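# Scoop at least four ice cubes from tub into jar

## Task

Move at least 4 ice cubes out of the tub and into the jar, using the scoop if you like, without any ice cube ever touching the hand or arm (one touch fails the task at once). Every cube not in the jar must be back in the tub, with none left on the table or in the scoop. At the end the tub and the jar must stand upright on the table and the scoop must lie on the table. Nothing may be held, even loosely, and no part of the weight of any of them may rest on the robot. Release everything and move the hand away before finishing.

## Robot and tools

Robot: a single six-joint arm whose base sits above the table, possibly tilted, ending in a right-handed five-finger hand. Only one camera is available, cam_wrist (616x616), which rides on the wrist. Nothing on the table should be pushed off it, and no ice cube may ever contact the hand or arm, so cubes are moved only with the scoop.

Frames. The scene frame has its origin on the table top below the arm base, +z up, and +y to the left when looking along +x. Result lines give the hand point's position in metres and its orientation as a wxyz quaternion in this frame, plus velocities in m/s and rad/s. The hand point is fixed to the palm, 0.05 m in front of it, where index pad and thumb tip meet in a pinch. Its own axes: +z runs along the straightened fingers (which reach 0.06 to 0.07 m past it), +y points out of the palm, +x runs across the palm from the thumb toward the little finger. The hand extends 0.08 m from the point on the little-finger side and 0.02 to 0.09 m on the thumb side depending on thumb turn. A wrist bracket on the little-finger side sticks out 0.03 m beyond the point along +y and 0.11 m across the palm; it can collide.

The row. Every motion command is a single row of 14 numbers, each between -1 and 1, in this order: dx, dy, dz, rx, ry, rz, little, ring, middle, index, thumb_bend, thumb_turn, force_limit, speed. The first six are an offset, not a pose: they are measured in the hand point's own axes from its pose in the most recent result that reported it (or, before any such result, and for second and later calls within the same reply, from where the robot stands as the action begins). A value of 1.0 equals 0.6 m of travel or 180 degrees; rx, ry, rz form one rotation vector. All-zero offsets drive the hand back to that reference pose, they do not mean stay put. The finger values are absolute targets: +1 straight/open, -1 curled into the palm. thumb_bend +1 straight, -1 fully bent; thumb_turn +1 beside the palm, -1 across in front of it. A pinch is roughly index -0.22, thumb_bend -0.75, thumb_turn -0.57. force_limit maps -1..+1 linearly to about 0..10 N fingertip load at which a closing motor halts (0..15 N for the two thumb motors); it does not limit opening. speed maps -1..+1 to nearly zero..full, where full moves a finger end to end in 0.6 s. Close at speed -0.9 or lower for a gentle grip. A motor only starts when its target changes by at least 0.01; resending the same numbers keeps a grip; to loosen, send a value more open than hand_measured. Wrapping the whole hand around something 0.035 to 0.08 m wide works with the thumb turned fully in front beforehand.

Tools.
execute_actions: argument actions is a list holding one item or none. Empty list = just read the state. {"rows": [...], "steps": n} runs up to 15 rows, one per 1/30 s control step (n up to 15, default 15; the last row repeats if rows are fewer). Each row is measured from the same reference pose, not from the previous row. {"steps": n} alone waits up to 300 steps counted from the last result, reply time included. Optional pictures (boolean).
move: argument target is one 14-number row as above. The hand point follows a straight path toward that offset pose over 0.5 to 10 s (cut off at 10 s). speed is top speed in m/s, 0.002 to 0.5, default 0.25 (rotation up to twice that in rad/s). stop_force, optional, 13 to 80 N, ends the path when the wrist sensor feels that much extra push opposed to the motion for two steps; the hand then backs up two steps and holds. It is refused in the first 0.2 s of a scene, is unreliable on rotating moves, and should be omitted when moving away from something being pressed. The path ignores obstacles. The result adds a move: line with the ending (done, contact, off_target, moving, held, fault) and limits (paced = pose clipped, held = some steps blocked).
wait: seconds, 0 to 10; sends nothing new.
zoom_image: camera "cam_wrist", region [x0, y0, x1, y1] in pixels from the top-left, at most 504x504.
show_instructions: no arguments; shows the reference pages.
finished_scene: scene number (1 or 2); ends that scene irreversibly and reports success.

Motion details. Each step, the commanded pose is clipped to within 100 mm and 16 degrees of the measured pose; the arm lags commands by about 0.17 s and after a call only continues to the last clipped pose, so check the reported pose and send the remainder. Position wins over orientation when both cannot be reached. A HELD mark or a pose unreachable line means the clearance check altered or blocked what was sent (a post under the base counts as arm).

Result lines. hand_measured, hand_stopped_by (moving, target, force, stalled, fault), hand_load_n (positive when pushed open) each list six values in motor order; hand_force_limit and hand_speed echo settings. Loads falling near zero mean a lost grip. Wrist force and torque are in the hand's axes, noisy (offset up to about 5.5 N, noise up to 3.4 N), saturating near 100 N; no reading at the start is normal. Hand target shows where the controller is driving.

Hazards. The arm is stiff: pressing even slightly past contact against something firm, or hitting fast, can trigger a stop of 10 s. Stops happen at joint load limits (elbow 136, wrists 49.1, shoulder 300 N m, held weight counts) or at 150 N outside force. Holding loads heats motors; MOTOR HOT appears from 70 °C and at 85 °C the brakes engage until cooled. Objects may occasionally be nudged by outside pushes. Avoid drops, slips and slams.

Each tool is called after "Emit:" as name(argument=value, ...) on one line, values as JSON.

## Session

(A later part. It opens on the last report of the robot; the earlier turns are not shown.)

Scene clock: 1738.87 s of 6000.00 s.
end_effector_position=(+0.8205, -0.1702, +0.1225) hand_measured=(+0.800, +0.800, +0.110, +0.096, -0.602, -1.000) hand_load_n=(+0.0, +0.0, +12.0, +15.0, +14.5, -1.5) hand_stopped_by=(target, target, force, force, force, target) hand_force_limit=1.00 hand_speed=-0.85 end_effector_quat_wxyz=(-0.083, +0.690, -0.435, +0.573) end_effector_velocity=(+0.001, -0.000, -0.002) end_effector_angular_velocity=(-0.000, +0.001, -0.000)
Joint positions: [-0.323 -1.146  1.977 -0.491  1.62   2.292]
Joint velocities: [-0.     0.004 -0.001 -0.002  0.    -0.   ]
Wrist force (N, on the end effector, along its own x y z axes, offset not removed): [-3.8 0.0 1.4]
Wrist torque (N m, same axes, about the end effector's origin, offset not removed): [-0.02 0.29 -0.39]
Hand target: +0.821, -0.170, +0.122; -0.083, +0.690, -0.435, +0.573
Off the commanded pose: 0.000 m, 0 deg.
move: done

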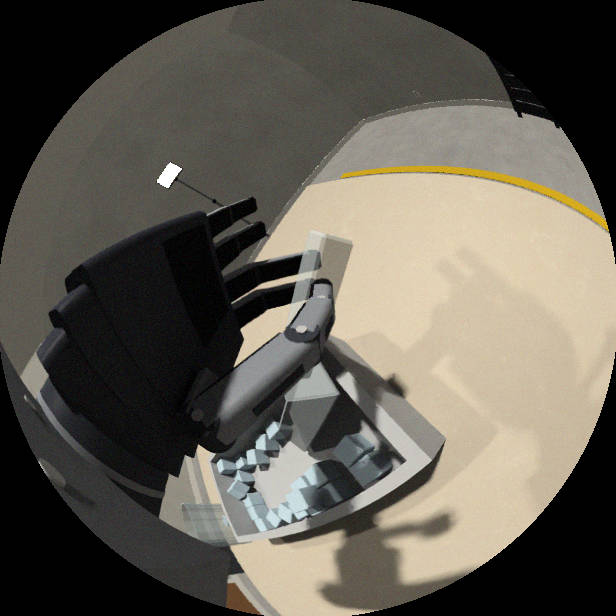

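Emit:
move(target=[0.005,0.008,0.018,-0.032,0.027,0.015,0.8,0.8,-0.9,-0.9,-0.8,-1,1,-0.85], speed=0.03)

Emit:
move(target=[-0.07,-0.055,-0.048,0,0,0,0.8,0.8,-0.9,-0.9,-0.8,-1,1,-0.85], speed=0.06)

Emit:
zoom_image(camera="cam_wrist", region=[200,330,400,530])

Scene clock: 1750.77 s of 6000.00 s.
end_effector_position=(+0.8272, -0.1793, +0.1182) hand_measured=(+0.800, +0.800, +0.110, +0.096, -0.602, -1.000) hand_load_n=(+0.0, +0.0, +17.0, +6.5, +19.5, -9.0) hand_stopped_by=(target, target, force, force, force, target) hand_force_limit=1.00 hand_speed=-0.85 end_effector_quat_wxyz=(-0.043, +0.658, -0.482, +0.577) end_effector_velocity=(+0.000, -0.001, +0.001) end_effector_angular_velocity=(-0.000, -0.000, -0.012)
Joint positions: [-0.282 -1.11   1.928 -0.47   1.789  2.353]
Joint velocities: [ 0.003  0.002 -0.004  0.003  0.013  0.005]
Wrist force (N, on the end effector, along its own x y z axes, offset not removed): [-4.3 0.7 -2.6]
Wrist torque (N m, same axes, about the end effector's origin, offset not removed): [0.36 -0.29 -0.44]
Hand target: +0.827, -0.179, +0.118; -0.043, +0.657, -0.482, +0.577
Off the commanded pose: 0.000 m, 0 deg.
After step 90, 6.33 s passed at rest.
move: done

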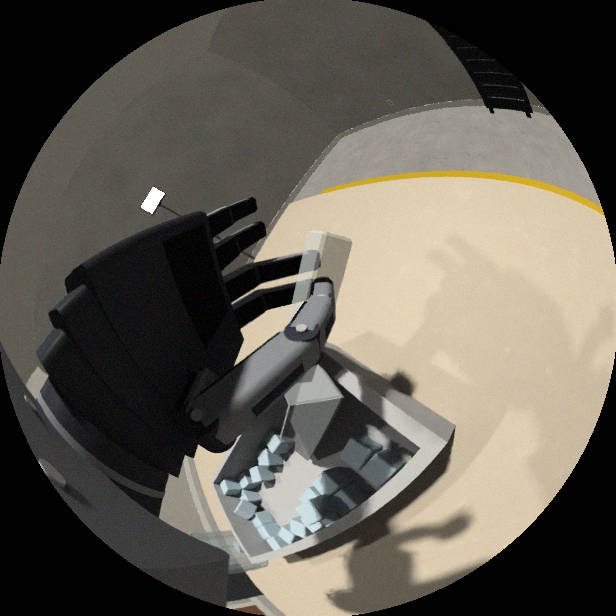

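Scene clock: 1752.20 s of 6000.00 s.
end_effector_position=(+0.8288, -0.1188, +0.1178) hand_measured=(+0.800, +0.800, +0.110, +0.096, -0.602, -1.000) hand_load_n=(+0.0, +0.0, +15.0, +10.5, +16.5, -5.0) hand_stopped_by=(target, target, force, force, force, target) hand_force_limit=1.00 hand_speed=-0.85 end_effector_quat_wxyz=(-0.043, +0.658, -0.482, +0.577) end_effector_velocity=(+0.000, +0.002, -0.000) end_effector_angular_velocity=(-0.001, +0.001, +0.000)
Joint positions: [-0.188 -1.106  1.924 -0.461  1.877  2.387]
Joint velocities: [ 0.003  0.001 -0.001  0.001  0.003  0.   ]
Wrist force (N, on the end effector, along its own x y z axes, offset not removed): [2.2 3.6 -0.7]
Wrist torque (N m, same axes, about the end effector's origin, offset not removed): [0.45 -0.23 -0.17]
Hand target: +0.829, -0.119, +0.118; -0.043, +0.658, -0.482, +0.577
Off the commanded pose: 0.000 m, 0 deg.
move: done

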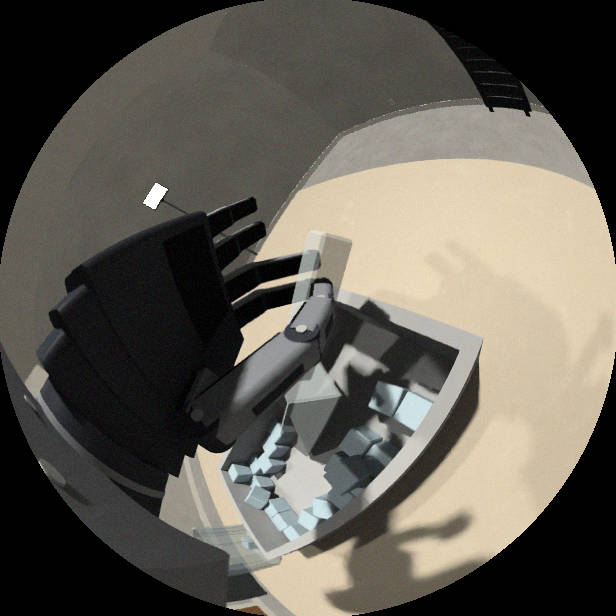

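Region (200, 330, 400, 530) of cam_wrist's 616x616 image, scaled by 2.520, with more detail than that image has.

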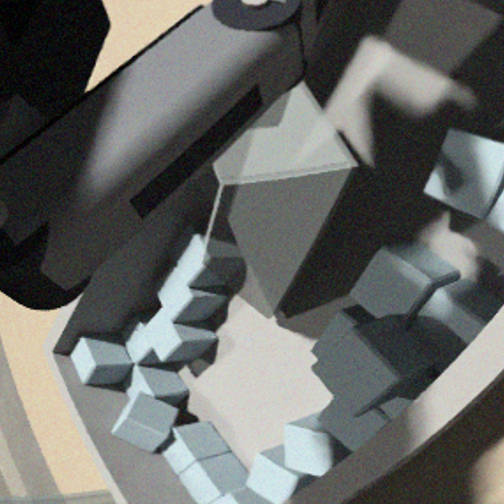

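Emit:
move(target=[0.06,0.07,0.035,0.032,-0.027,-0.015,0.8,0.8,-1,-1,-0.9,-1,1,-0.85], speed=0.05)

Emit:
execute_actions(actions=[{"rows":[[0.17,0.155,0.09,0,0,0,0.8,0.8,-1,-1,-0.9,-1,1,-0.85]],"steps":15}], pictures=false)

Emit:
wait(seconds=0.5)

Emit:
zoom_image(camera="cam_wrist", region=[200,320,440,560])

Scene clock: 1763.30 s of 6000.00 s.
end_effector_position=(+0.8165, -0.1761, +0.1109) hand_measured=(+0.800, +0.800, +0.110, +0.096, -0.602, -1.000) hand_load_n=(+0.0, +0.0, +11.0, +15.0, +15.5, +0.0) hand_stopped_by=(target, target, force, force, force, target) hand_force_limit=1.00 hand_speed=-0.85 end_effector_quat_wxyz=(-0.083, +0.690, -0.435, +0.573) end_effector_velocity=(-0.001, -0.002, -0.000) end_effector_angular_velocity=(+0.000, +0.001, +0.005)
Joint positions: [-0.335 -1.135  1.989 -0.514  1.609  2.288]
Joint velocities: [-0.006 -0.001  0.002 -0.001 -0.01  -0.004]
Wrist force (N, on the end effector, along its own x y z axes, offset not removed): [-3.2 -0.2 0.9]
Wrist torque (N m, same axes, about the end effector's origin, offset not removed): [0.26 0.23 0.13]
Hand target: +0.816, -0.176, +0.111; -0.083, +0.690, -0.434, +0.573
Off the commanded pose: 0.000 m, 0 deg.
After step 90, 6.33 s passed at rest.
move: done

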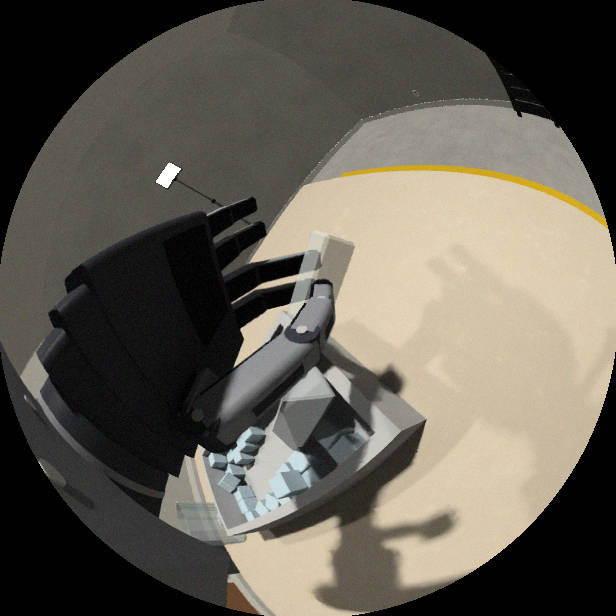

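Scene clock: 1763.80 s of 6000.00 s.
end_effector_position=(+0.8120, -0.3204, +0.1099) hand_measured=(+0.800, +0.800, +0.110, +0.096, -0.602, -1.000) hand_load_n=(+0.0, +0.0, +17.0, +13.5, +13.5, +4.5) hand_stopped_by=(target, target, force, force, force, target) hand_force_limit=1.00 hand_speed=-0.85 end_effector_quat_wxyz=(-0.082, +0.689, -0.435, +0.574) end_effector_velocity=(+0.006, -0.040, -0.004) end_effector_angular_velocity=(+0.008, +0.003, +0.012)
Joint positions: [-0.548 -1.102  1.936 -0.49   1.409  2.216]
Joint velocities: [-0.054  0.027 -0.039  0.021 -0.063 -0.018]
Wrist force (N, on the end effector, along its own x y z axes, offset not removed): [-3.4 2.1 1.4]
Wrist torque (N m, same axes, about the end effector's origin, offset not removed): [0.22 0.22 -0.27]
Hand target: +0.813, -0.324, +0.110; -0.083, +0.690, -0.434, +0.573
Off the commanded pose: 0.004 m, 0 deg.
Steps of this call (steps 1 to 15: all 15 steps of this action). Readings (end_effector_position | what the end effector reports):
1: (+0.8166, -0.1767, +0.1109) | hand_measured=(+0.800, +0.800, +0.110, +0.096, -0.602, -1.000) hand_load_n=(+0.0, +0.0, +11.0, +15.0, +15.5, +0.0) hand_stopped_by=(target, target, force, force, force, target) hand_force_limit=1.00 hand_speed=-0.85
2: (+0.8170, -0.1832, +0.1110) | hand_measured=(+0.800, +0.800, +0.110, +0.096, -0.602, -1.000) hand_load_n=(+0.0, +0.0, +11.0, +15.0, +15.5, +0.0) hand_stopped_by=(target, target, force, force, force, target) hand_force_limit=1.00 hand_speed=-0.85
4: (+0.8152, -0.2181, +0.1113) | hand_measured=(+0.800, +0.800, +0.110, +0.096, -0.602, -1.000) hand_load_n=(+0.0, +0.0, +18.0, +9.5, +16.5, +0.0) hand_stopped_by=(target, target, force, force, force, target) hand_force_limit=1.00 hand_speed=-0.85
8: (+0.8104, -0.2864, +0.1115) | hand_measured=(+0.800, +0.800, +0.110, +0.096, -0.602, -1.000) hand_load_n=(+0.0, +0.0, +17.0, +13.5, +13.5, +4.0) hand_stopped_by=(target, target, force, force, force, target) hand_force_limit=1.00 hand_speed=-0.85
15: the state above

Scene clock: 1764.30 s of 6000.00 s.
end_effector_position=(+0.8127, -0.3244, +0.1095) hand_measured=(+0.800, +0.800, +0.110, +0.096, -0.602, -1.000) hand_load_n=(+0.0, +0.0, +17.0, +13.5, +13.0, +4.5) hand_stopped_by=(target, target, force, force, force, target) hand_force_limit=1.00 hand_speed=-0.85 end_effector_quat_wxyz=(-0.083, +0.690, -0.434, +0.573) end_effector_velocity=(-0.001, +0.000, +0.000) end_effector_angular_velocity=(+0.001, +0.000, +0.000)
Joint positions: [-0.553 -1.099  1.932 -0.488  1.403  2.214]
Joint velocities: [-0.001 -0.001  0.001  0.    -0.001  0.   ]
Wrist force (N, on the end effector, along its own x y z axes, offset not removed): [-4.0 -1.1 0.7]
Wrist torque (N m, same axes, about the end effector's origin, offset not removed): [-0.17 0.34 -0.43]
Hand target: +0.813, -0.324, +0.110; -0.083, +0.690, -0.434, +0.573
Off the commanded pose: 0.000 m, 0 deg.
Steps of this call (steps 1 to 15: nothing new was sent). Readings (end_effector_position | what the end effector reports):
1: (+0.8122, -0.3215, +0.1098) | hand_measured=(+0.800, +0.800, +0.110, +0.096, -0.602, -1.000) hand_load_n=(+0.0, +0.0, +17.0, +13.5, +13.5, +4.5) hand_stopped_by=(target, target, force, force, force, target) hand_force_limit=1.00 hand_speed=-0.85
2: (+0.8124, -0.3223, +0.1097) | hand_measured=(+0.800, +0.800, +0.110, +0.096, -0.602, -1.000) hand_load_n=(+0.0, +0.0, +17.0, +13.5, +13.5, +4.5) hand_stopped_by=(target, target, force, force, force, target) hand_force_limit=1.00 hand_speed=-0.85
4: (+0.8125, -0.3233, +0.1096) | hand_measured=(+0.800, +0.800, +0.110, +0.096, -0.602, -1.000) hand_load_n=(+0.0, +0.0, +17.0, +13.5, +13.5, +4.5) hand_stopped_by=(target, target, force, force, force, target) hand_force_limit=1.00 hand_speed=-0.85
8: (+0.8127, -0.3241, +0.1096) | hand_measured=(+0.800, +0.800, +0.110, +0.096, -0.602, -1.000) hand_load_n=(+0.0, +0.0, +17.0, +13.5, +13.0, +4.5) hand_stopped_by=(target, target, force, force, force, target) hand_force_limit=1.00 hand_speed=-0.85
15: the state above

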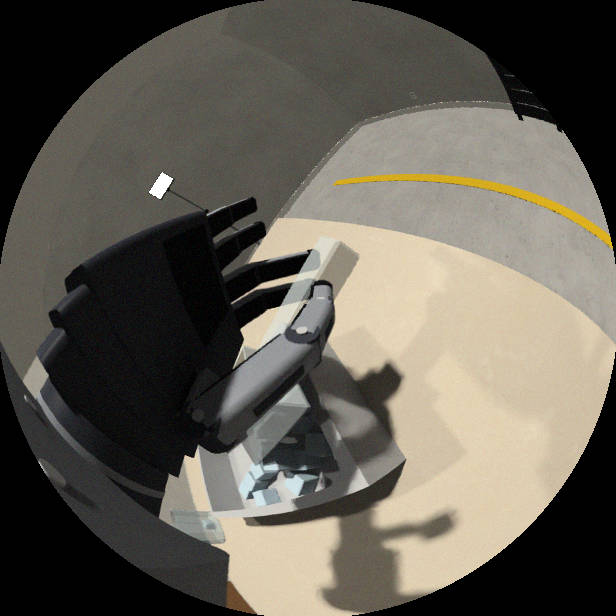

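Region (200, 320, 440, 560) of cam_wrist's 616x616 image, scaled by 2.100, with more detail than that image has.

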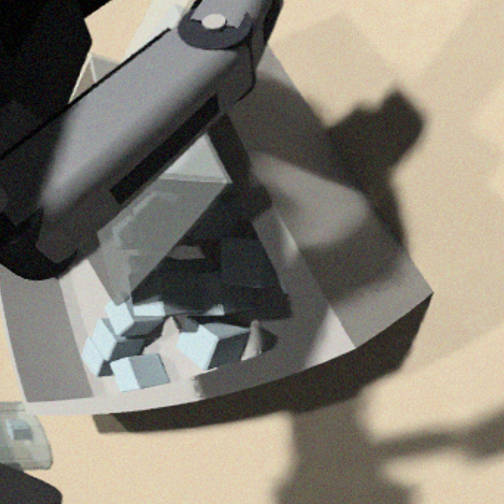

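Emit:
move(target=[0.06,-0.07,-0.04,0,0,0,0.8,0.8,-1,-1,-0.9,-1,1,-0.85], speed=0.08)

Emit:
move(target=[0,0.18,-0.31,0,-0.011,0.019,0.8,0.8,-1,-1,-0.9,-1,1,-0.85], speed=0.12)

Emit:
move(target=[-0.134,0.128,0.074,0,0,0,0.8,0.8,-1,-1,-0.9,-1,1,-0.85], speed=0.04, stop_force=13)

Scene clock: 1774.73 s of 6000.00 s.
end_effector_position=(+0.8119, -0.3145, +0.1689) hand_measured=(+0.800, +0.800, +0.110, +0.096, -0.602, -1.000) hand_load_n=(+0.0, +0.0, +17.0, +13.5, +13.0, +4.5) hand_stopped_by=(target, target, force, force, force, target) hand_force_limit=1.00 hand_speed=-0.85 end_effector_quat_wxyz=(-0.083, +0.690, -0.434, +0.573) end_effector_velocity=(-0.001, +0.001, +0.002) end_effector_angular_velocity=(+0.001, -0.000, +0.000)
Joint positions: [-0.54  -1.177  1.912 -0.391  1.415  2.218]
Joint velocities: [ 0.001 -0.003  0.001  0.003  0.     0.001]
Wrist force (N, on the end effector, along its own x y z axes, offset not removed): [-3.8 1.8 0.5]
Wrist torque (N m, same axes, about the end effector's origin, offset not removed): [0.26 0.29 -0.30]
Hand target: +0.812, -0.315, +0.169; -0.083, +0.690, -0.434, +0.573
Off the commanded pose: 0.000 m, 0 deg.
After step 90, 6.23 s passed at rest.
move: done

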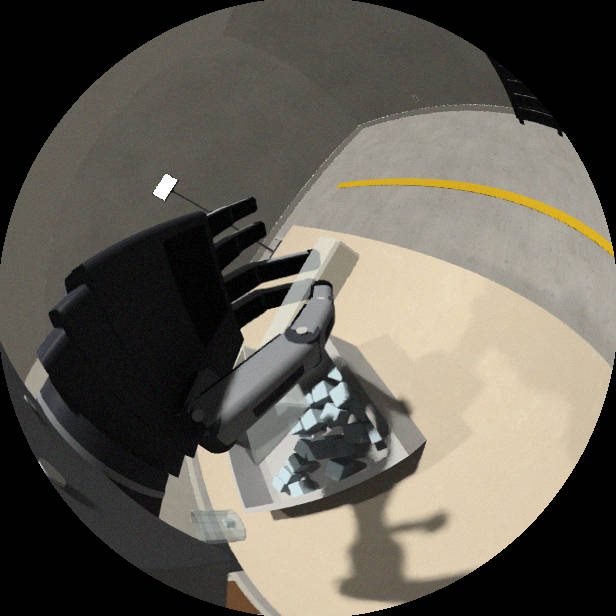

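Scene clock: 1777.03 s of 6000.00 s.
end_effector_position=(+0.5971, -0.3092, +0.1639) hand_measured=(+0.800, +0.800, +0.110, +0.096, -0.602, -1.000) hand_load_n=(+0.0, +0.0, +17.0, +13.5, +13.5, +4.5) hand_stopped_by=(target, target, force, force, force, target) hand_force_limit=1.00 hand_speed=-0.85 end_effector_quat_wxyz=(-0.107, +0.686, -0.453, +0.559) end_effector_velocity=(-0.002, +0.000, -0.000) end_effector_angular_velocity=(+0.002, +0.000, +0.000)
Joint positions: [-0.828 -1.448  2.286 -0.431  1.127  2.159]
Joint velocities: [-0.005 -0.002  0.003  0.001 -0.005 -0.001]
Wrist force (N, on the end effector, along its own x y z axes, offset not removed): [-4.2 0.4 1.1]
Wrist torque (N m, same axes, about the end effector's origin, offset not removed): [0.05 0.38 -0.40]
Hand target: +0.597, -0.309, +0.164; -0.107, +0.686, -0.453, +0.559
Off the commanded pose: 0.000 m, 0 deg.
move: done

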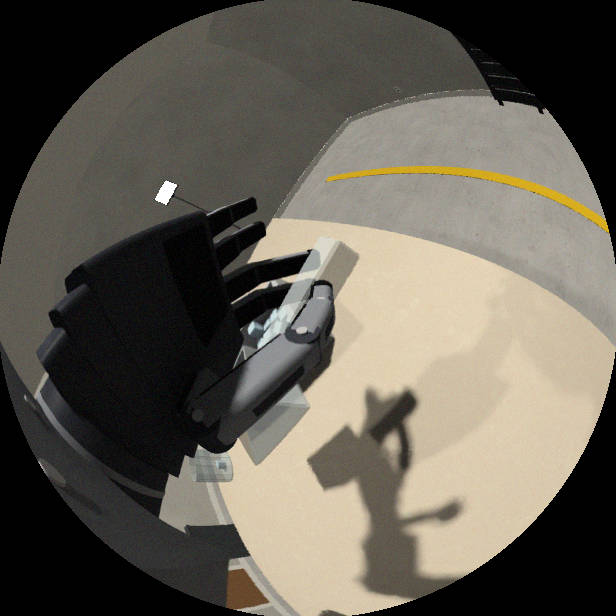

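Scene clock: 1780.40 s of 6000.00 s.
end_effector_position=(+0.5997, -0.3091, +0.0443) hand_measured=(+0.800, +0.800, +0.110, +0.096, -0.602, -1.000) hand_load_n=(+0.0, +0.0, +17.0, +13.5, +13.5, +4.5) hand_stopped_by=(target, target, force, force, force, target) hand_force_limit=1.00 hand_speed=-0.85 end_effector_quat_wxyz=(-0.107, +0.686, -0.453, +0.559) end_effector_velocity=(+0.001, -0.001, -0.002) end_effector_angular_velocity=(-0.001, -0.002, -0.000)
Joint positions: [-0.824 -1.226  2.34  -0.708  1.131  2.16 ]
Joint velocities: [ 0.     0.004 -0.    -0.006  0.     0.001]
Wrist force (N, on the end effector, along its own x y z axes, offset not removed): [-4.2 3.3 -0.4]
Wrist torque (N m, same axes, about the end effector's origin, offset not removed): [0.53 0.38 -0.26]
Hand target: +0.600, -0.309, +0.044; -0.107, +0.686, -0.453, +0.559
Off the commanded pose: 0.000 m, 0 deg.
move: done

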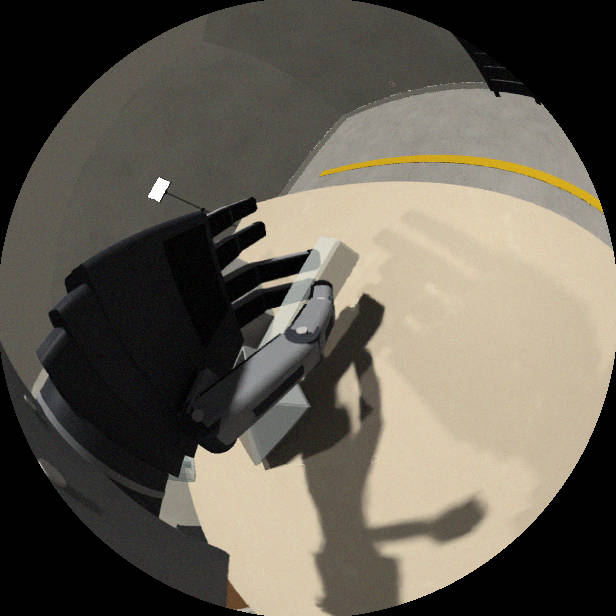

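Emit:
move(target=[-0.009,0.009,0.005,0,0,0,0.8,0.8,-1,-1,-0.9,-1,1,-0.85], speed=0.02)

Emit:
move(target=[0,0,0,0,0,0,0.8,0.8,0.3,0.3,-0.42,-1,1,0])

Emit:
move(target=[-0.029,-0.026,-0.015,0,-0.117,0.202,0.8,0.8,0.3,0.3,-0.42,-1,1,0], speed=0.1)

Emit:
move(target=[0,0,0,0,0,0,0.8,-1,-1,-1,-0.7,-1,1,-0.7])

Scene clock: 1789.40 s of 6000.00 s.
end_effector_position=(+0.5997, -0.3092, +0.0363) hand_measured=(+0.800, +0.800, +0.110, +0.096, -0.602, -1.000) hand_load_n=(+0.0, +0.0, +17.0, +13.5, +14.0, +4.5) hand_stopped_by=(target, target, force, force, force, target) hand_force_limit=1.00 hand_speed=-0.85 end_effector_quat_wxyz=(-0.107, +0.686, -0.453, +0.559) end_effector_velocity=(+0.000, -0.000, -0.002) end_effector_angular_velocity=(-0.001, -0.000, -0.000)
Joint positions: [-0.824 -1.209  2.342 -0.726  1.131  2.16 ]
Joint velocities: [-0.     0.005  0.    -0.006 -0.    -0.   ]
Wrist force (N, on the end effector, along its own x y z axes, offset not removed): [-1.6 2.1 0.2]
Wrist torque (N m, same axes, about the end effector's origin, offset not removed): [0.40 0.05 -0.11]
Hand target: +0.600, -0.309, +0.036; -0.107, +0.686, -0.453, +0.559
Off the commanded pose: 0.000 m, 0 deg.
After step 90, 5.27 s passed at rest.
move: done

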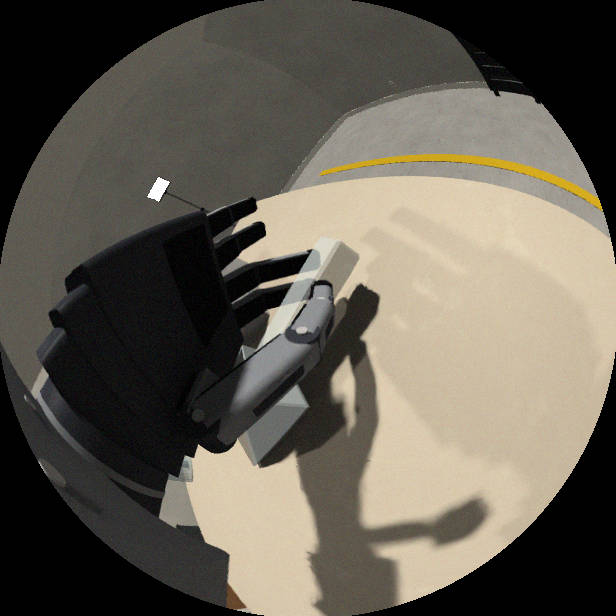

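Scene clock: 1789.90 s of 6000.00 s.
end_effector_position=(+0.5997, -0.3092, +0.0363) hand_measured=(+0.800, +0.800, +0.300, +0.300, -0.420, -1.000) hand_load_n=(+0.0, +0.0, +0.0, +0.0, +0.0, +0.0) hand_stopped_by=(target, target, target, target, target, target) hand_force_limit=1.00 hand_speed=0.00 end_effector_quat_wxyz=(-0.107, +0.686, -0.453, +0.558) end_effector_velocity=(+0.001, -0.001, +0.001) end_effector_angular_velocity=(-0.000, -0.001, -0.000)
Joint positions: [-0.824 -1.209  2.342 -0.726  1.131  2.16 ]
Joint velocities: [ 0.    -0.    -0.001  0.    -0.     0.   ]
Wrist force (N, on the end effector, along its own x y z axes, offset not removed): [-3.0 0.9 2.5]
Wrist torque (N m, same axes, about the end effector's origin, offset not removed): [0.08 0.18 -0.31]
Hand target: +0.600, -0.309, +0.036; -0.107, +0.686, -0.453, +0.559
Off the commanded pose: 0.000 m, 0 deg.
move: done

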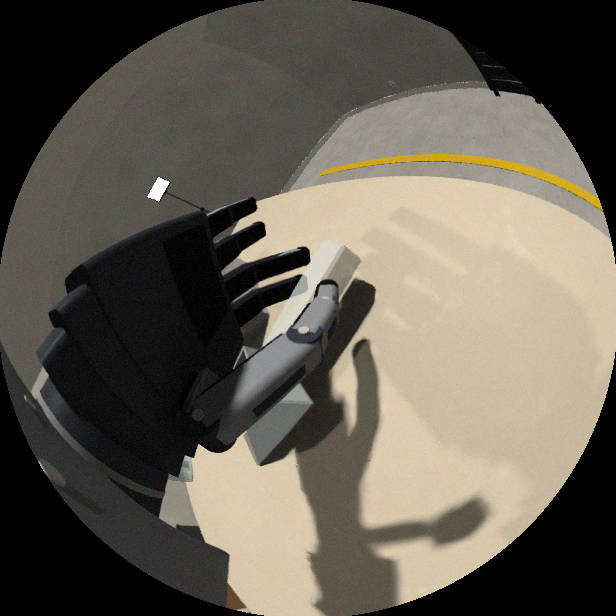

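Scene clock: 1793.93 s of 6000.00 s.
end_effector_position=(+0.6003, -0.2843, +0.0378) hand_measured=(+0.800, +0.800, +0.300, +0.300, -0.420, -1.000) hand_load_n=(+0.0, +0.0, +0.0, +0.0, +0.0, +0.0) hand_stopped_by=(target, target, target, target, target, target) hand_force_limit=1.00 hand_speed=0.00 end_effector_quat_wxyz=(-0.354, +0.601, -0.617, +0.365) end_effector_velocity=(-0.000, +0.001, -0.001) end_effector_angular_velocity=(+0.013, -0.000, +0.001)
Joint positions: [-0.973 -1.12   2.16  -0.247  0.753  2.501]
Joint velocities: [-0.002  0.005 -0.002  0.005 -0.007  0.004]
Wrist force (N, on the end effector, along its own x y z axes, offset not removed): [-3.2 -0.6 0.8]
Wrist torque (N m, same axes, about the end effector's origin, offset not removed): [-0.02 0.16 -0.29]
Hand target: +0.600, -0.284, +0.038; -0.354, +0.601, -0.617, +0.365
Off the commanded pose: 0.000 m, 0 deg.
move: done

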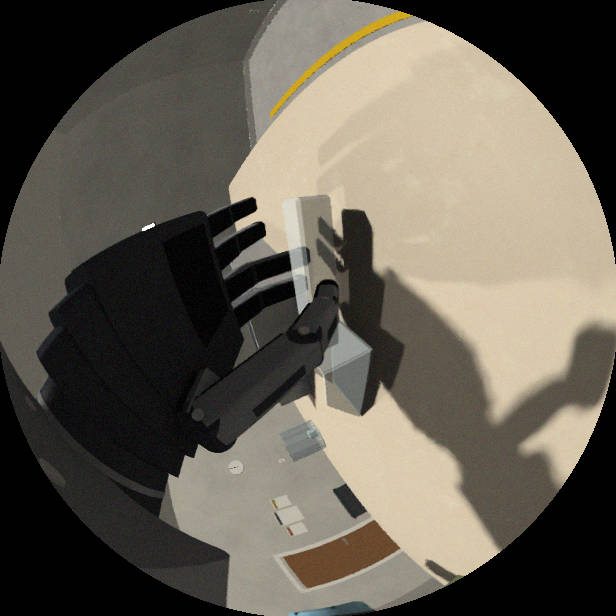

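Scene clock: 1795.63 s of 6000.00 s.
end_effector_position=(+0.6003, -0.2843, +0.0378) hand_measured=(+0.800, +0.094, +0.116, +0.106, -0.594, -1.000) hand_load_n=(+0.0, +11.0, +8.0, +15.0, +17.5, +2.5) hand_stopped_by=(target, force, force, force, force, target) hand_force_limit=1.00 hand_speed=-0.70 end_effector_quat_wxyz=(-0.354, +0.601, -0.617, +0.365) end_effector_velocity=(+0.000, +0.000, +0.001) end_effector_angular_velocity=(-0.001, -0.000, +0.001)
Joint positions: [-0.973 -1.12   2.16  -0.247  0.753  2.501]
Joint velocities: [ 0.001 -0.001 -0.     0.001 -0.    -0.   ]
Wrist force (N, on the end effector, along its own x y z axes, offset not removed): [-3.1 0.4 -1.2]
Wrist torque (N m, same axes, about the end effector's origin, offset not removed): [0.44 0.22 -0.15]
Hand target: +0.600, -0.284, +0.038; -0.354, +0.601, -0.617, +0.365
Off the commanded pose: 0.000 m, 0 deg.
move: done

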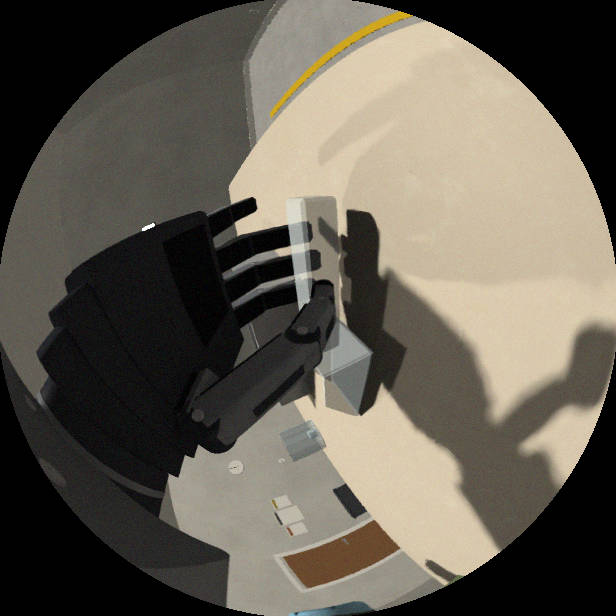

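Emit:
move(target=[0,-0.22,-0.127,0,0,0,0.8,-1,-1,-1,-0.7,-1,1,-0.7], speed=0.12)

Emit:
move(target=[-0.2,-0.17,0.31,0,0.055,-0.096,0.8,-1,-1,-1,-0.7,-1,1,-0.7], speed=0.15)

Scene clock: 1803.10 s of 6000.00 s.
end_effector_position=(+0.5973, -0.2838, +0.1900) hand_measured=(+0.800, +0.094, +0.116, +0.106, -0.594, -1.000) hand_load_n=(+0.0, +11.0, +8.0, +15.5, +16.5, +2.5) hand_stopped_by=(target, force, force, force, force, target) hand_force_limit=1.00 hand_speed=-0.70 end_effector_quat_wxyz=(-0.354, +0.601, -0.617, +0.365) end_effector_velocity=(-0.000, -0.000, +0.002) end_effector_angular_velocity=(+0.000, +0.001, -0.000)
Joint positions: [-0.976 -1.35   2.095  0.051  0.751  2.497]
Joint velocities: [-0.001 -0.002 -0.002  0.005 -0.    -0.001]
Wrist force (N, on the end effector, along its own x y z axes, offset not removed): [-2.8 1.1 -1.2]
Wrist torque (N m, same axes, about the end effector's origin, offset not removed): [0.28 0.22 -0.31]
Hand target: +0.597, -0.284, +0.190; -0.354, +0.601, -0.617, +0.365
Off the commanded pose: 0.000 m, 0 deg.
After step 90, 2.70 s passed at rest.
move: done

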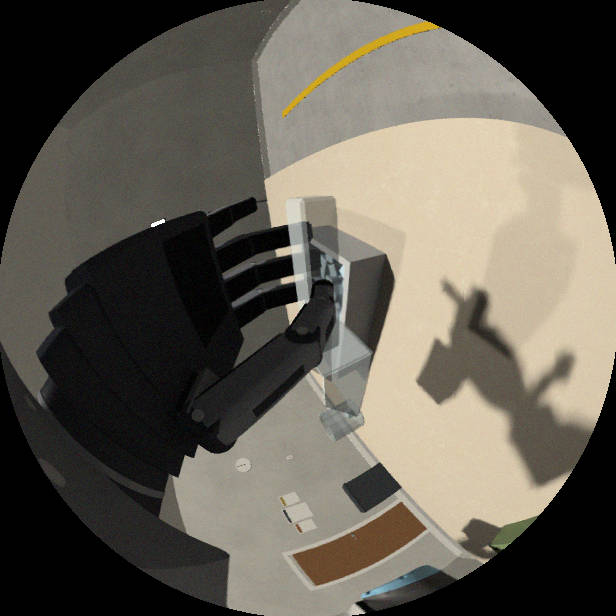

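Scene clock: 1805.27 s of 6000.00 s.
end_effector_position=(+0.8125, -0.1693, +0.1899) hand_measured=(+0.800, +0.094, +0.116, +0.106, -0.594, -1.000) hand_load_n=(+0.0, +11.0, +8.0, +15.5, +16.5, +2.5) hand_stopped_by=(target, force, force, force, force, target) hand_force_limit=1.00 hand_speed=-0.70 end_effector_quat_wxyz=(-0.241, +0.653, -0.548, +0.464) end_effector_velocity=(+0.001, +0.001, -0.000) end_effector_angular_velocity=(-0.003, +0.001, -0.000)
Joint positions: [-0.447 -1.235  1.89  -0.166  1.329  2.62 ]
Joint velocities: [ 0.003  0.002 -0.002 -0.     0.004 -0.001]
Wrist force (N, on the end effector, along its own x y z axes, offset not removed): [-2.5 1.8 0.0]
Wrist torque (N m, same axes, about the end effector's origin, offset not removed): [0.31 0.21 -0.21]
Hand target: +0.813, -0.169, +0.190; -0.241, +0.653, -0.548, +0.465
Off the commanded pose: 0.001 m, 0 deg.
move: done

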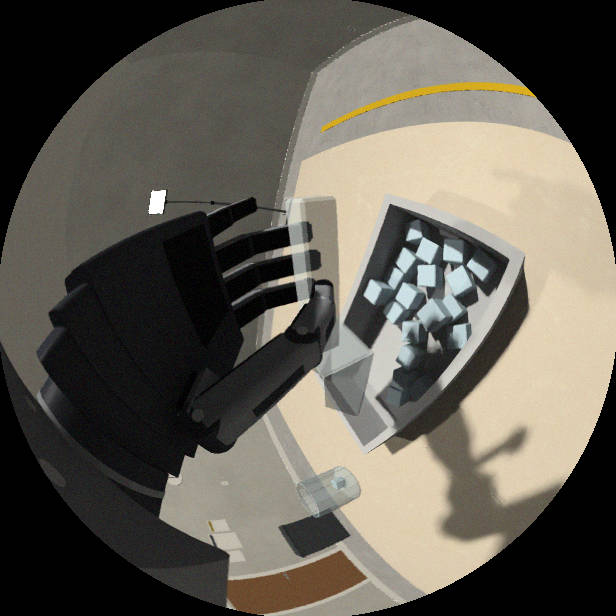

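Emit:
move(target=[-0.023,0.054,0.031,0,0,0,0.8,-1,-1,-1,-0.7,-1,1,-0.7], speed=0.06)

Emit:
move(target=[-0.08,-0.025,-0.015,0,0,0,0.8,-1,-1,-1,-0.7,-1,1,-0.7], speed=0.04)

Emit:
execute_actions(actions=[{"rows":[[-0.125,-0.04,-0.023,0,0,0,0.8,-1,-1,-1,-0.7,-1,1,-0.7]],"steps":15}], pictures=false)

Emit:
move(target=[0.06,-0.06,-0.035,0,0,0,0.8,-1,-1,-1,-0.7,-1,1,-0.7], speed=0.08)

Scene clock: 1814.97 s of 6000.00 s.
end_effector_position=(+0.8132, -0.1692, +0.1502) hand_measured=(+0.800, +0.094, +0.116, +0.106, -0.594, -1.000) hand_load_n=(+0.0, +11.0, +8.0, +15.5, +16.5, +2.5) hand_stopped_by=(target, force, force, force, force, target) hand_force_limit=1.00 hand_speed=-0.70 end_effector_quat_wxyz=(-0.241, +0.653, -0.548, +0.464) end_effector_velocity=(-0.001, +0.000, -0.003) end_effector_angular_velocity=(+0.000, +0.002, +0.000)
Joint positions: [-0.446 -1.191  1.914 -0.234  1.33   2.62 ]
Joint velocities: [ 0.     0.003  0.002 -0.003  0.    -0.001]
Wrist force (N, on the end effector, along its own x y z axes, offset not removed): [-5.0 -0.5 0.8]
Wrist torque (N m, same axes, about the end effector's origin, offset not removed): [-0.07 0.49 -0.50]
Hand target: +0.813, -0.169, +0.150; -0.241, +0.653, -0.548, +0.464
Off the commanded pose: 0.000 m, 0 deg.
After step 90, 5.63 s passed at rest.
move: done

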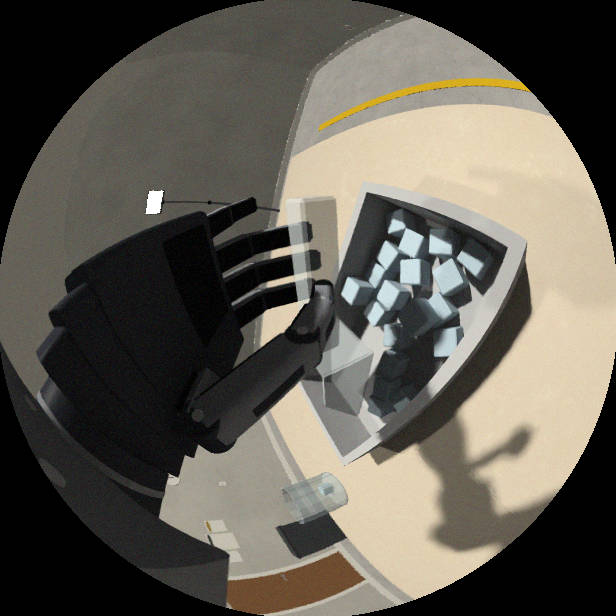

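Scene clock: 1816.60 s of 6000.00 s.
end_effector_position=(+0.8142, -0.1183, +0.1503) hand_measured=(+0.800, +0.094, +0.116, +0.106, -0.594, -1.000) hand_load_n=(+0.0, +11.0, +8.0, +15.5, +16.5, +2.5) hand_stopped_by=(target, force, force, force, force, target) hand_force_limit=1.00 hand_speed=-0.70 end_effector_quat_wxyz=(-0.241, +0.653, -0.548, +0.464) end_effector_velocity=(+0.000, +0.002, +0.000) end_effector_angular_velocity=(+0.001, -0.000, -0.001)
Joint positions: [-0.369 -1.203  1.931 -0.247  1.398  2.658]
Joint velocities: [ 0.003 -0.    -0.    -0.     0.003  0.003]
Wrist force (N, on the end effector, along its own x y z axes, offset not removed): [-2.4 0.1 -0.3]
Wrist torque (N m, same axes, about the end effector's origin, offset not removed): [0.12 0.13 -0.30]
Hand target: +0.814, -0.118, +0.150; -0.241, +0.653, -0.548, +0.464
Off the commanded pose: 0.000 m, 0 deg.
move: done

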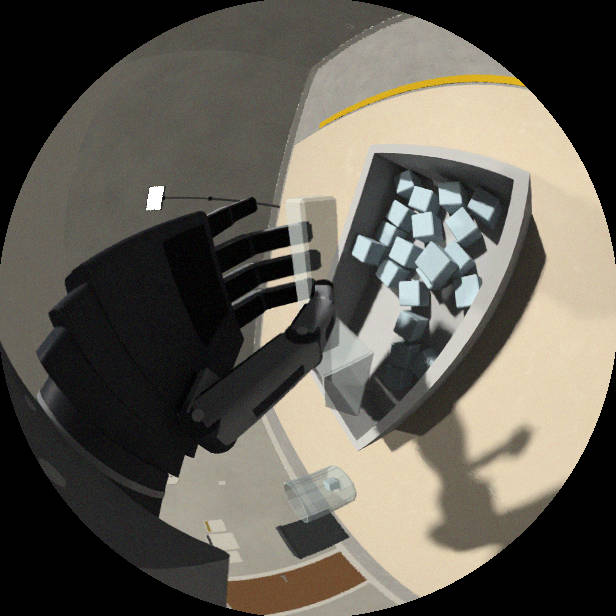

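Scene clock: 1817.10 s of 6000.00 s.
end_effector_position=(+0.8161, -0.0396, +0.1508) hand_measured=(+0.800, +0.094, +0.114, +0.106, -0.594, -1.000) hand_load_n=(+0.0, +8.5, +3.5, +14.5, +15.0, -0.5) hand_stopped_by=(target, force, force, force, force, target) hand_force_limit=1.00 hand_speed=-0.70 end_effector_quat_wxyz=(-0.242, +0.653, -0.548, +0.465) end_effector_velocity=(+0.003, +0.011, +0.002) end_effector_angular_velocity=(-0.003, -0.001, -0.005)
Joint positions: [-0.243 -1.209  1.939 -0.256  1.51   2.716]
Joint velocities: [ 0.022  0.002 -0.007  0.002  0.025  0.01 ]
Wrist force (N, on the end effector, along its own x y z axes, offset not removed): [2.9 3.9 -2.3]
Wrist torque (N m, same axes, about the end effector's origin, offset not removed): [0.61 0.33 -0.40]
Hand target: +0.816, -0.038, +0.151; -0.242, +0.652, -0.548, +0.464
Off the commanded pose: 0.001 m, 0 deg.
Steps of this call (steps 1 to 15: all 15 steps of this action). Readings (end_effector_position | what the end effector reports):
1: (+0.8141, -0.1177, +0.1504) | hand_measured=(+0.800, +0.094, +0.116, +0.106, -0.594, -1.000) hand_load_n=(+0.0, +11.0, +8.0, +15.5, +16.5, +2.5) hand_stopped_by=(target, force, force, force, force, target) hand_force_limit=1.00 hand_speed=-0.70
2: (+0.8137, -0.1116, +0.1505) | hand_measured=(+0.800, +0.094, +0.116, +0.106, -0.594, -1.000) hand_load_n=(+0.0, +11.0, +8.0, +15.5, +16.5, +2.5) hand_stopped_by=(target, force, force, force, force, target) hand_force_limit=1.00 hand_speed=-0.70
4: (+0.8137, -0.0827, +0.1505) | hand_measured=(+0.800, +0.094, +0.114, +0.106, -0.594, -1.000) hand_load_n=(+0.0, +7.0, +5.0, +17.0, +15.5, +0.5) hand_stopped_by=(target, force, force, force, force, target) hand_force_limit=1.00 hand_speed=-0.70
8: (+0.8146, -0.0506, +0.1506) | hand_measured=(+0.800, +0.094, +0.114, +0.106, -0.594, -1.000) hand_load_n=(+0.0, +9.5, +3.5, +14.5, +15.0, -0.5) hand_stopped_by=(target, force, force, force, force, target) hand_force_limit=1.00 hand_speed=-0.70
15: the state above

Scene clock: 1818.47 s of 6000.00 s.
end_effector_position=(+0.8145, -0.0579, +0.2020) hand_measured=(+0.800, +0.094, +0.114, +0.106, -0.594, -1.000) hand_load_n=(+0.0, +8.5, +3.5, +14.5, +15.5, +0.0) hand_stopped_by=(target, force, force, force, force, target) hand_force_limit=1.00 hand_speed=-0.70 end_effector_quat_wxyz=(-0.242, +0.652, -0.548, +0.465) end_effector_velocity=(-0.001, -0.001, +0.002) end_effector_angular_velocity=(-0.000, +0.000, -0.000)
Joint positions: [-0.273 -1.267  1.907 -0.165  1.483  2.702]
Joint velocities: [-0.001 -0.002 -0.001  0.003 -0.001 -0.001]
Wrist force (N, on the end effector, along its own x y z axes, offset not removed): [-3.8 1.1 1.3]
Wrist torque (N m, same axes, about the end effector's origin, offset not removed): [0.12 0.30 -0.36]
Hand target: +0.814, -0.058, +0.202; -0.242, +0.652, -0.548, +0.465
Off the commanded pose: 0.000 m, 0 deg.
move: done

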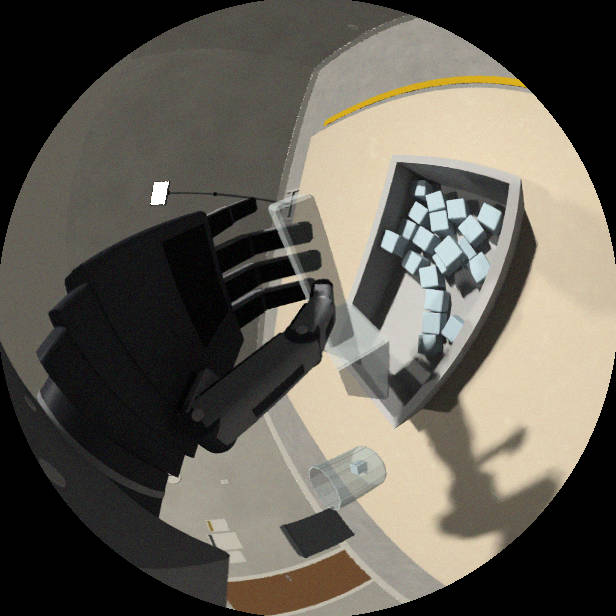

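Emit:
move(target=[0.3,0.08,0.046,0,0.042,-0.072,0.8,-0.9,-0.9,-0.9,-0.8,-1,1,-0.7], speed=0.12)

Emit:
move(target=[-0.035,0.043,0.025,0,0,0,0.8,-0.9,-0.9,-0.9,-0.8,-1,1,-0.7], speed=0.04)

Emit:
zoom_image(camera="cam_wrist", region=[250,270,490,510])

Scene clock: 1829.63 s of 6000.00 s.
end_effector_position=(+0.8094, -0.2458, +0.2115) hand_measured=(+0.800, +0.080, +0.096, +0.106, -0.594, -1.000) hand_load_n=(+0.0, +10.0, +11.0, +13.0, +18.5, +1.5) hand_stopped_by=(target, force, force, force, force, target) hand_force_limit=1.00 hand_speed=-0.70 end_effector_quat_wxyz=(-0.151, +0.678, -0.485, +0.531) end_effector_velocity=(+0.000, -0.003, +0.001) end_effector_angular_velocity=(-0.004, -0.001, -0.000)
Joint positions: [-0.491 -1.249  1.888 -0.225  1.395  2.391]
Joint velocities: [-0.003 -0.    -0.001 -0.001 -0.001 -0.004]
Wrist force (N, on the end effector, along its own x y z axes, offset not removed): [-1.6 0.4 1.2]
Wrist torque (N m, same axes, about the end effector's origin, offset not removed): [0.03 -0.06 -0.13]
Hand target: +0.809, -0.246, +0.211; -0.151, +0.678, -0.485, +0.531
Off the commanded pose: 0.000 m, 0 deg.
After step 90, 6.10 s passed at rest.
move: done

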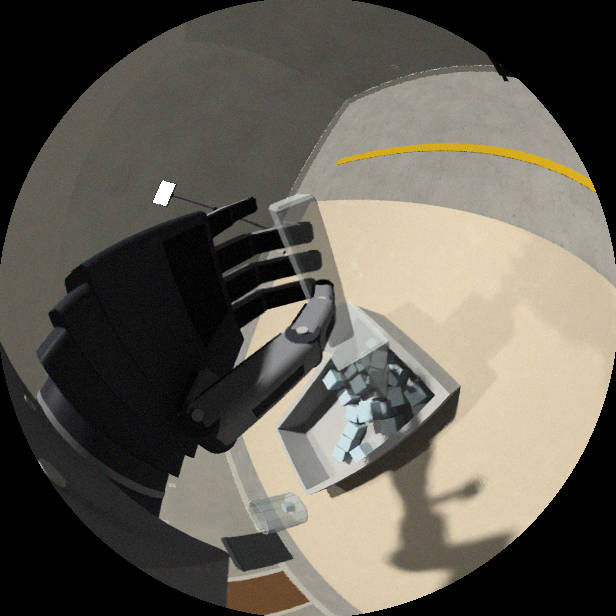

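Scene clock: 1830.90 s of 6000.00 s.
end_effector_position=(+0.8103, -0.2458, +0.1752) hand_measured=(+0.800, +0.080, +0.096, +0.106, -0.594, -1.000) hand_load_n=(+0.0, +9.5, +11.0, +14.0, +18.0, +0.0) hand_stopped_by=(target, force, force, force, force, target) hand_force_limit=1.00 hand_speed=-0.70 end_effector_quat_wxyz=(-0.151, +0.678, -0.485, +0.531) end_effector_velocity=(-0.001, +0.001, -0.003) end_effector_angular_velocity=(+0.002, +0.002, +0.001)
Joint positions: [-0.491 -1.209  1.911 -0.288  1.396  2.391]
Joint velocities: [ 0.001  0.003  0.003 -0.003 -0.     0.001]
Wrist force (N, on the end effector, along its own x y z axes, offset not removed): [0.2 -2.0 -1.5]
Wrist torque (N m, same axes, about the end effector's origin, offset not removed): [0.29 0.12 0.18]
Hand target: +0.810, -0.246, +0.175; -0.151, +0.678, -0.485, +0.531
Off the commanded pose: 0.000 m, 0 deg.
move: done

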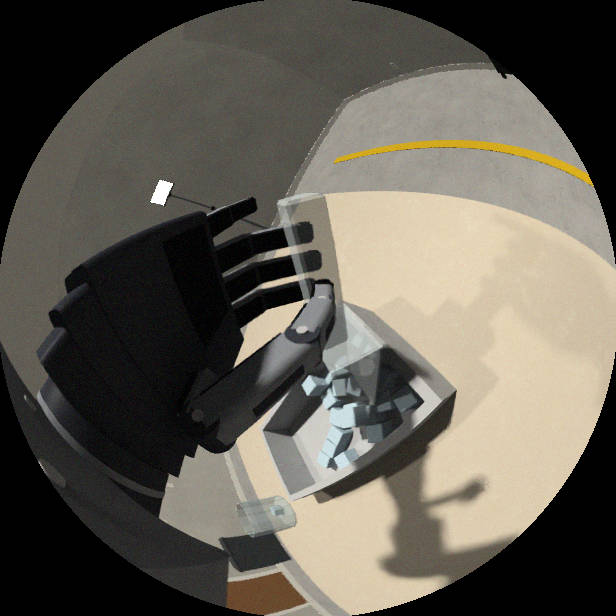

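Region (250, 270, 490, 510) of cam_wrist's 616x616 image, scaled by 2.100, with more detail than that image has.

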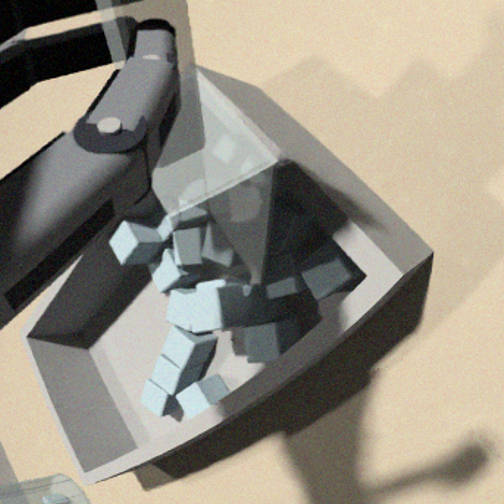

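Emit:
move(target=[-0.148,-0.008,-0.033,0,0,0,0.8,-0.9,-0.9,-0.9,-0.8,-1,1,-0.7], speed=0.04)

Emit:
zoom_image(camera="cam_wrist", region=[250,270,490,510])

Scene clock: 1840.03 s of 6000.00 s.
end_effector_position=(+0.7985, -0.1648, +0.1356) hand_measured=(+0.800, +0.080, +0.096, +0.106, -0.592, -1.000) hand_load_n=(+0.0, +7.5, +10.0, +14.0, +20.0, +0.0) hand_stopped_by=(target, force, force, force, force, target) hand_force_limit=1.00 hand_speed=-0.70 end_effector_quat_wxyz=(-0.151, +0.678, -0.486, +0.531) end_effector_velocity=(+0.000, +0.002, -0.000) end_effector_angular_velocity=(+0.001, -0.002, -0.000)
Joint positions: [-0.378 -1.2    1.991 -0.383  1.499  2.436]
Joint velocities: [ 0.002 -0.     0.001 -0.003  0.002  0.002]
Wrist force (N, on the end effector, along its own x y z axes, offset not removed): [0.5 -2.1 -0.2]
Wrist torque (N m, same axes, about the end effector's origin, offset not removed): [0.21 0.03 0.22]
Hand target: +0.799, -0.165, +0.136; -0.151, +0.678, -0.486, +0.531
Off the commanded pose: 0.000 m, 0 deg.
After step 90, 3.50 s passed at rest.
move: done

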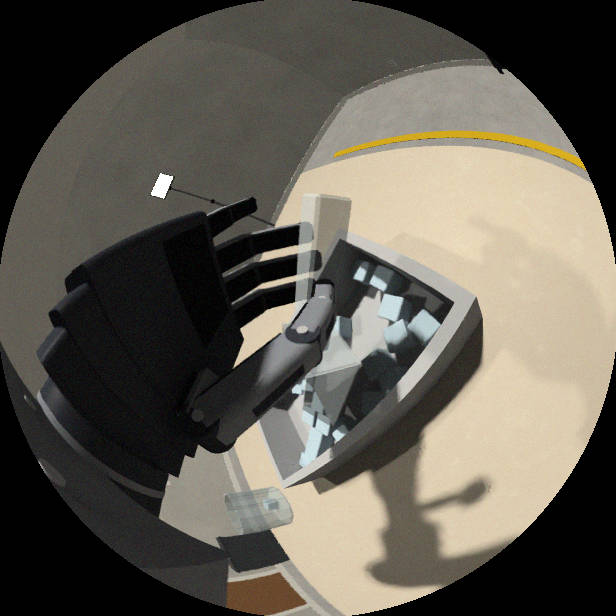

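Region (250, 270, 490, 510) of cam_wrist's 616x616 image, scaled by 2.100, with more detail than that image has.

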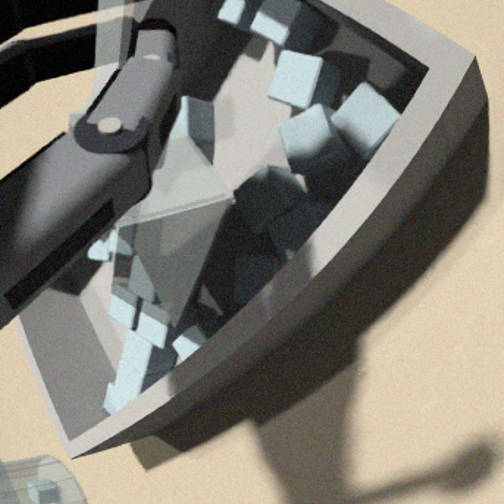

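Emit:
move(target=[0.078,0.02,0.036,0,0,0,0.8,-1,-1,-1,-0.7,-1,1,-0.7], speed=0.05)

Emit:
zoom_image(camera="cam_wrist", region=[230,290,450,510])

Scene clock: 1847.40 s of 6000.00 s.
end_effector_position=(+0.8097, -0.2154, +0.1453) hand_measured=(+0.800, +0.070, +0.094, +0.106, -0.592, -1.000) hand_load_n=(+0.0, +10.5, +10.5, +13.5, +21.5, +1.0) hand_stopped_by=(target, force, force, force, force, target) hand_force_limit=1.00 hand_speed=-0.70 end_effector_quat_wxyz=(-0.151, +0.678, -0.485, +0.531) end_effector_velocity=(+0.000, -0.001, +0.001) end_effector_angular_velocity=(+0.001, +0.001, +0.001)
Joint positions: [-0.447 -1.186  1.945 -0.349  1.436  2.409]
Joint velocities: [-0.002 -0.    -0.001  0.003 -0.003 -0.001]
Wrist force (N, on the end effector, along its own x y z axes, offset not removed): [-2.7 1.6 -0.6]
Wrist torque (N m, same axes, about the end effector's origin, offset not removed): [0.30 0.19 -0.29]
Hand target: +0.810, -0.216, +0.145; -0.151, +0.678, -0.485, +0.531
Off the commanded pose: 0.000 m, 0 deg.
After step 90, 2.93 s passed at rest.
move: done

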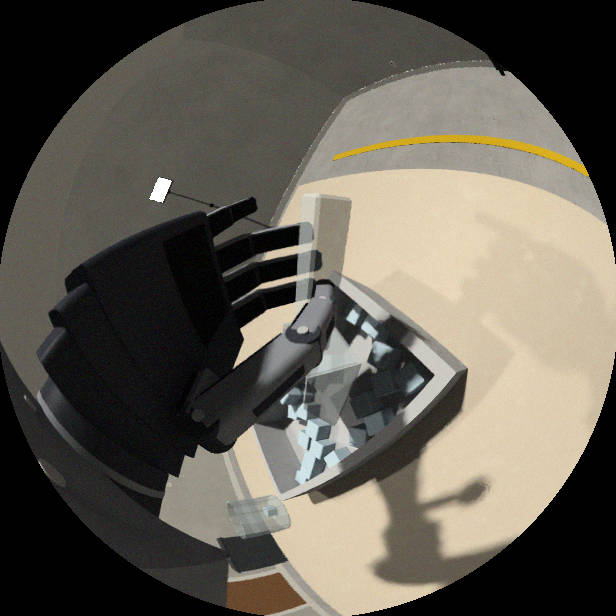

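Region (230, 290, 450, 510) of cam_wrist's 616x616 image, scaled by 2.291, with more detail than that image has.

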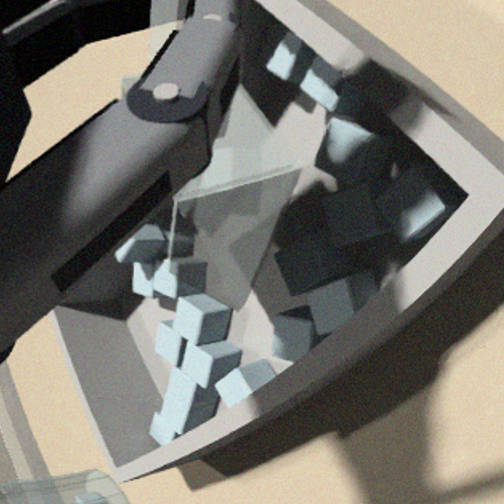

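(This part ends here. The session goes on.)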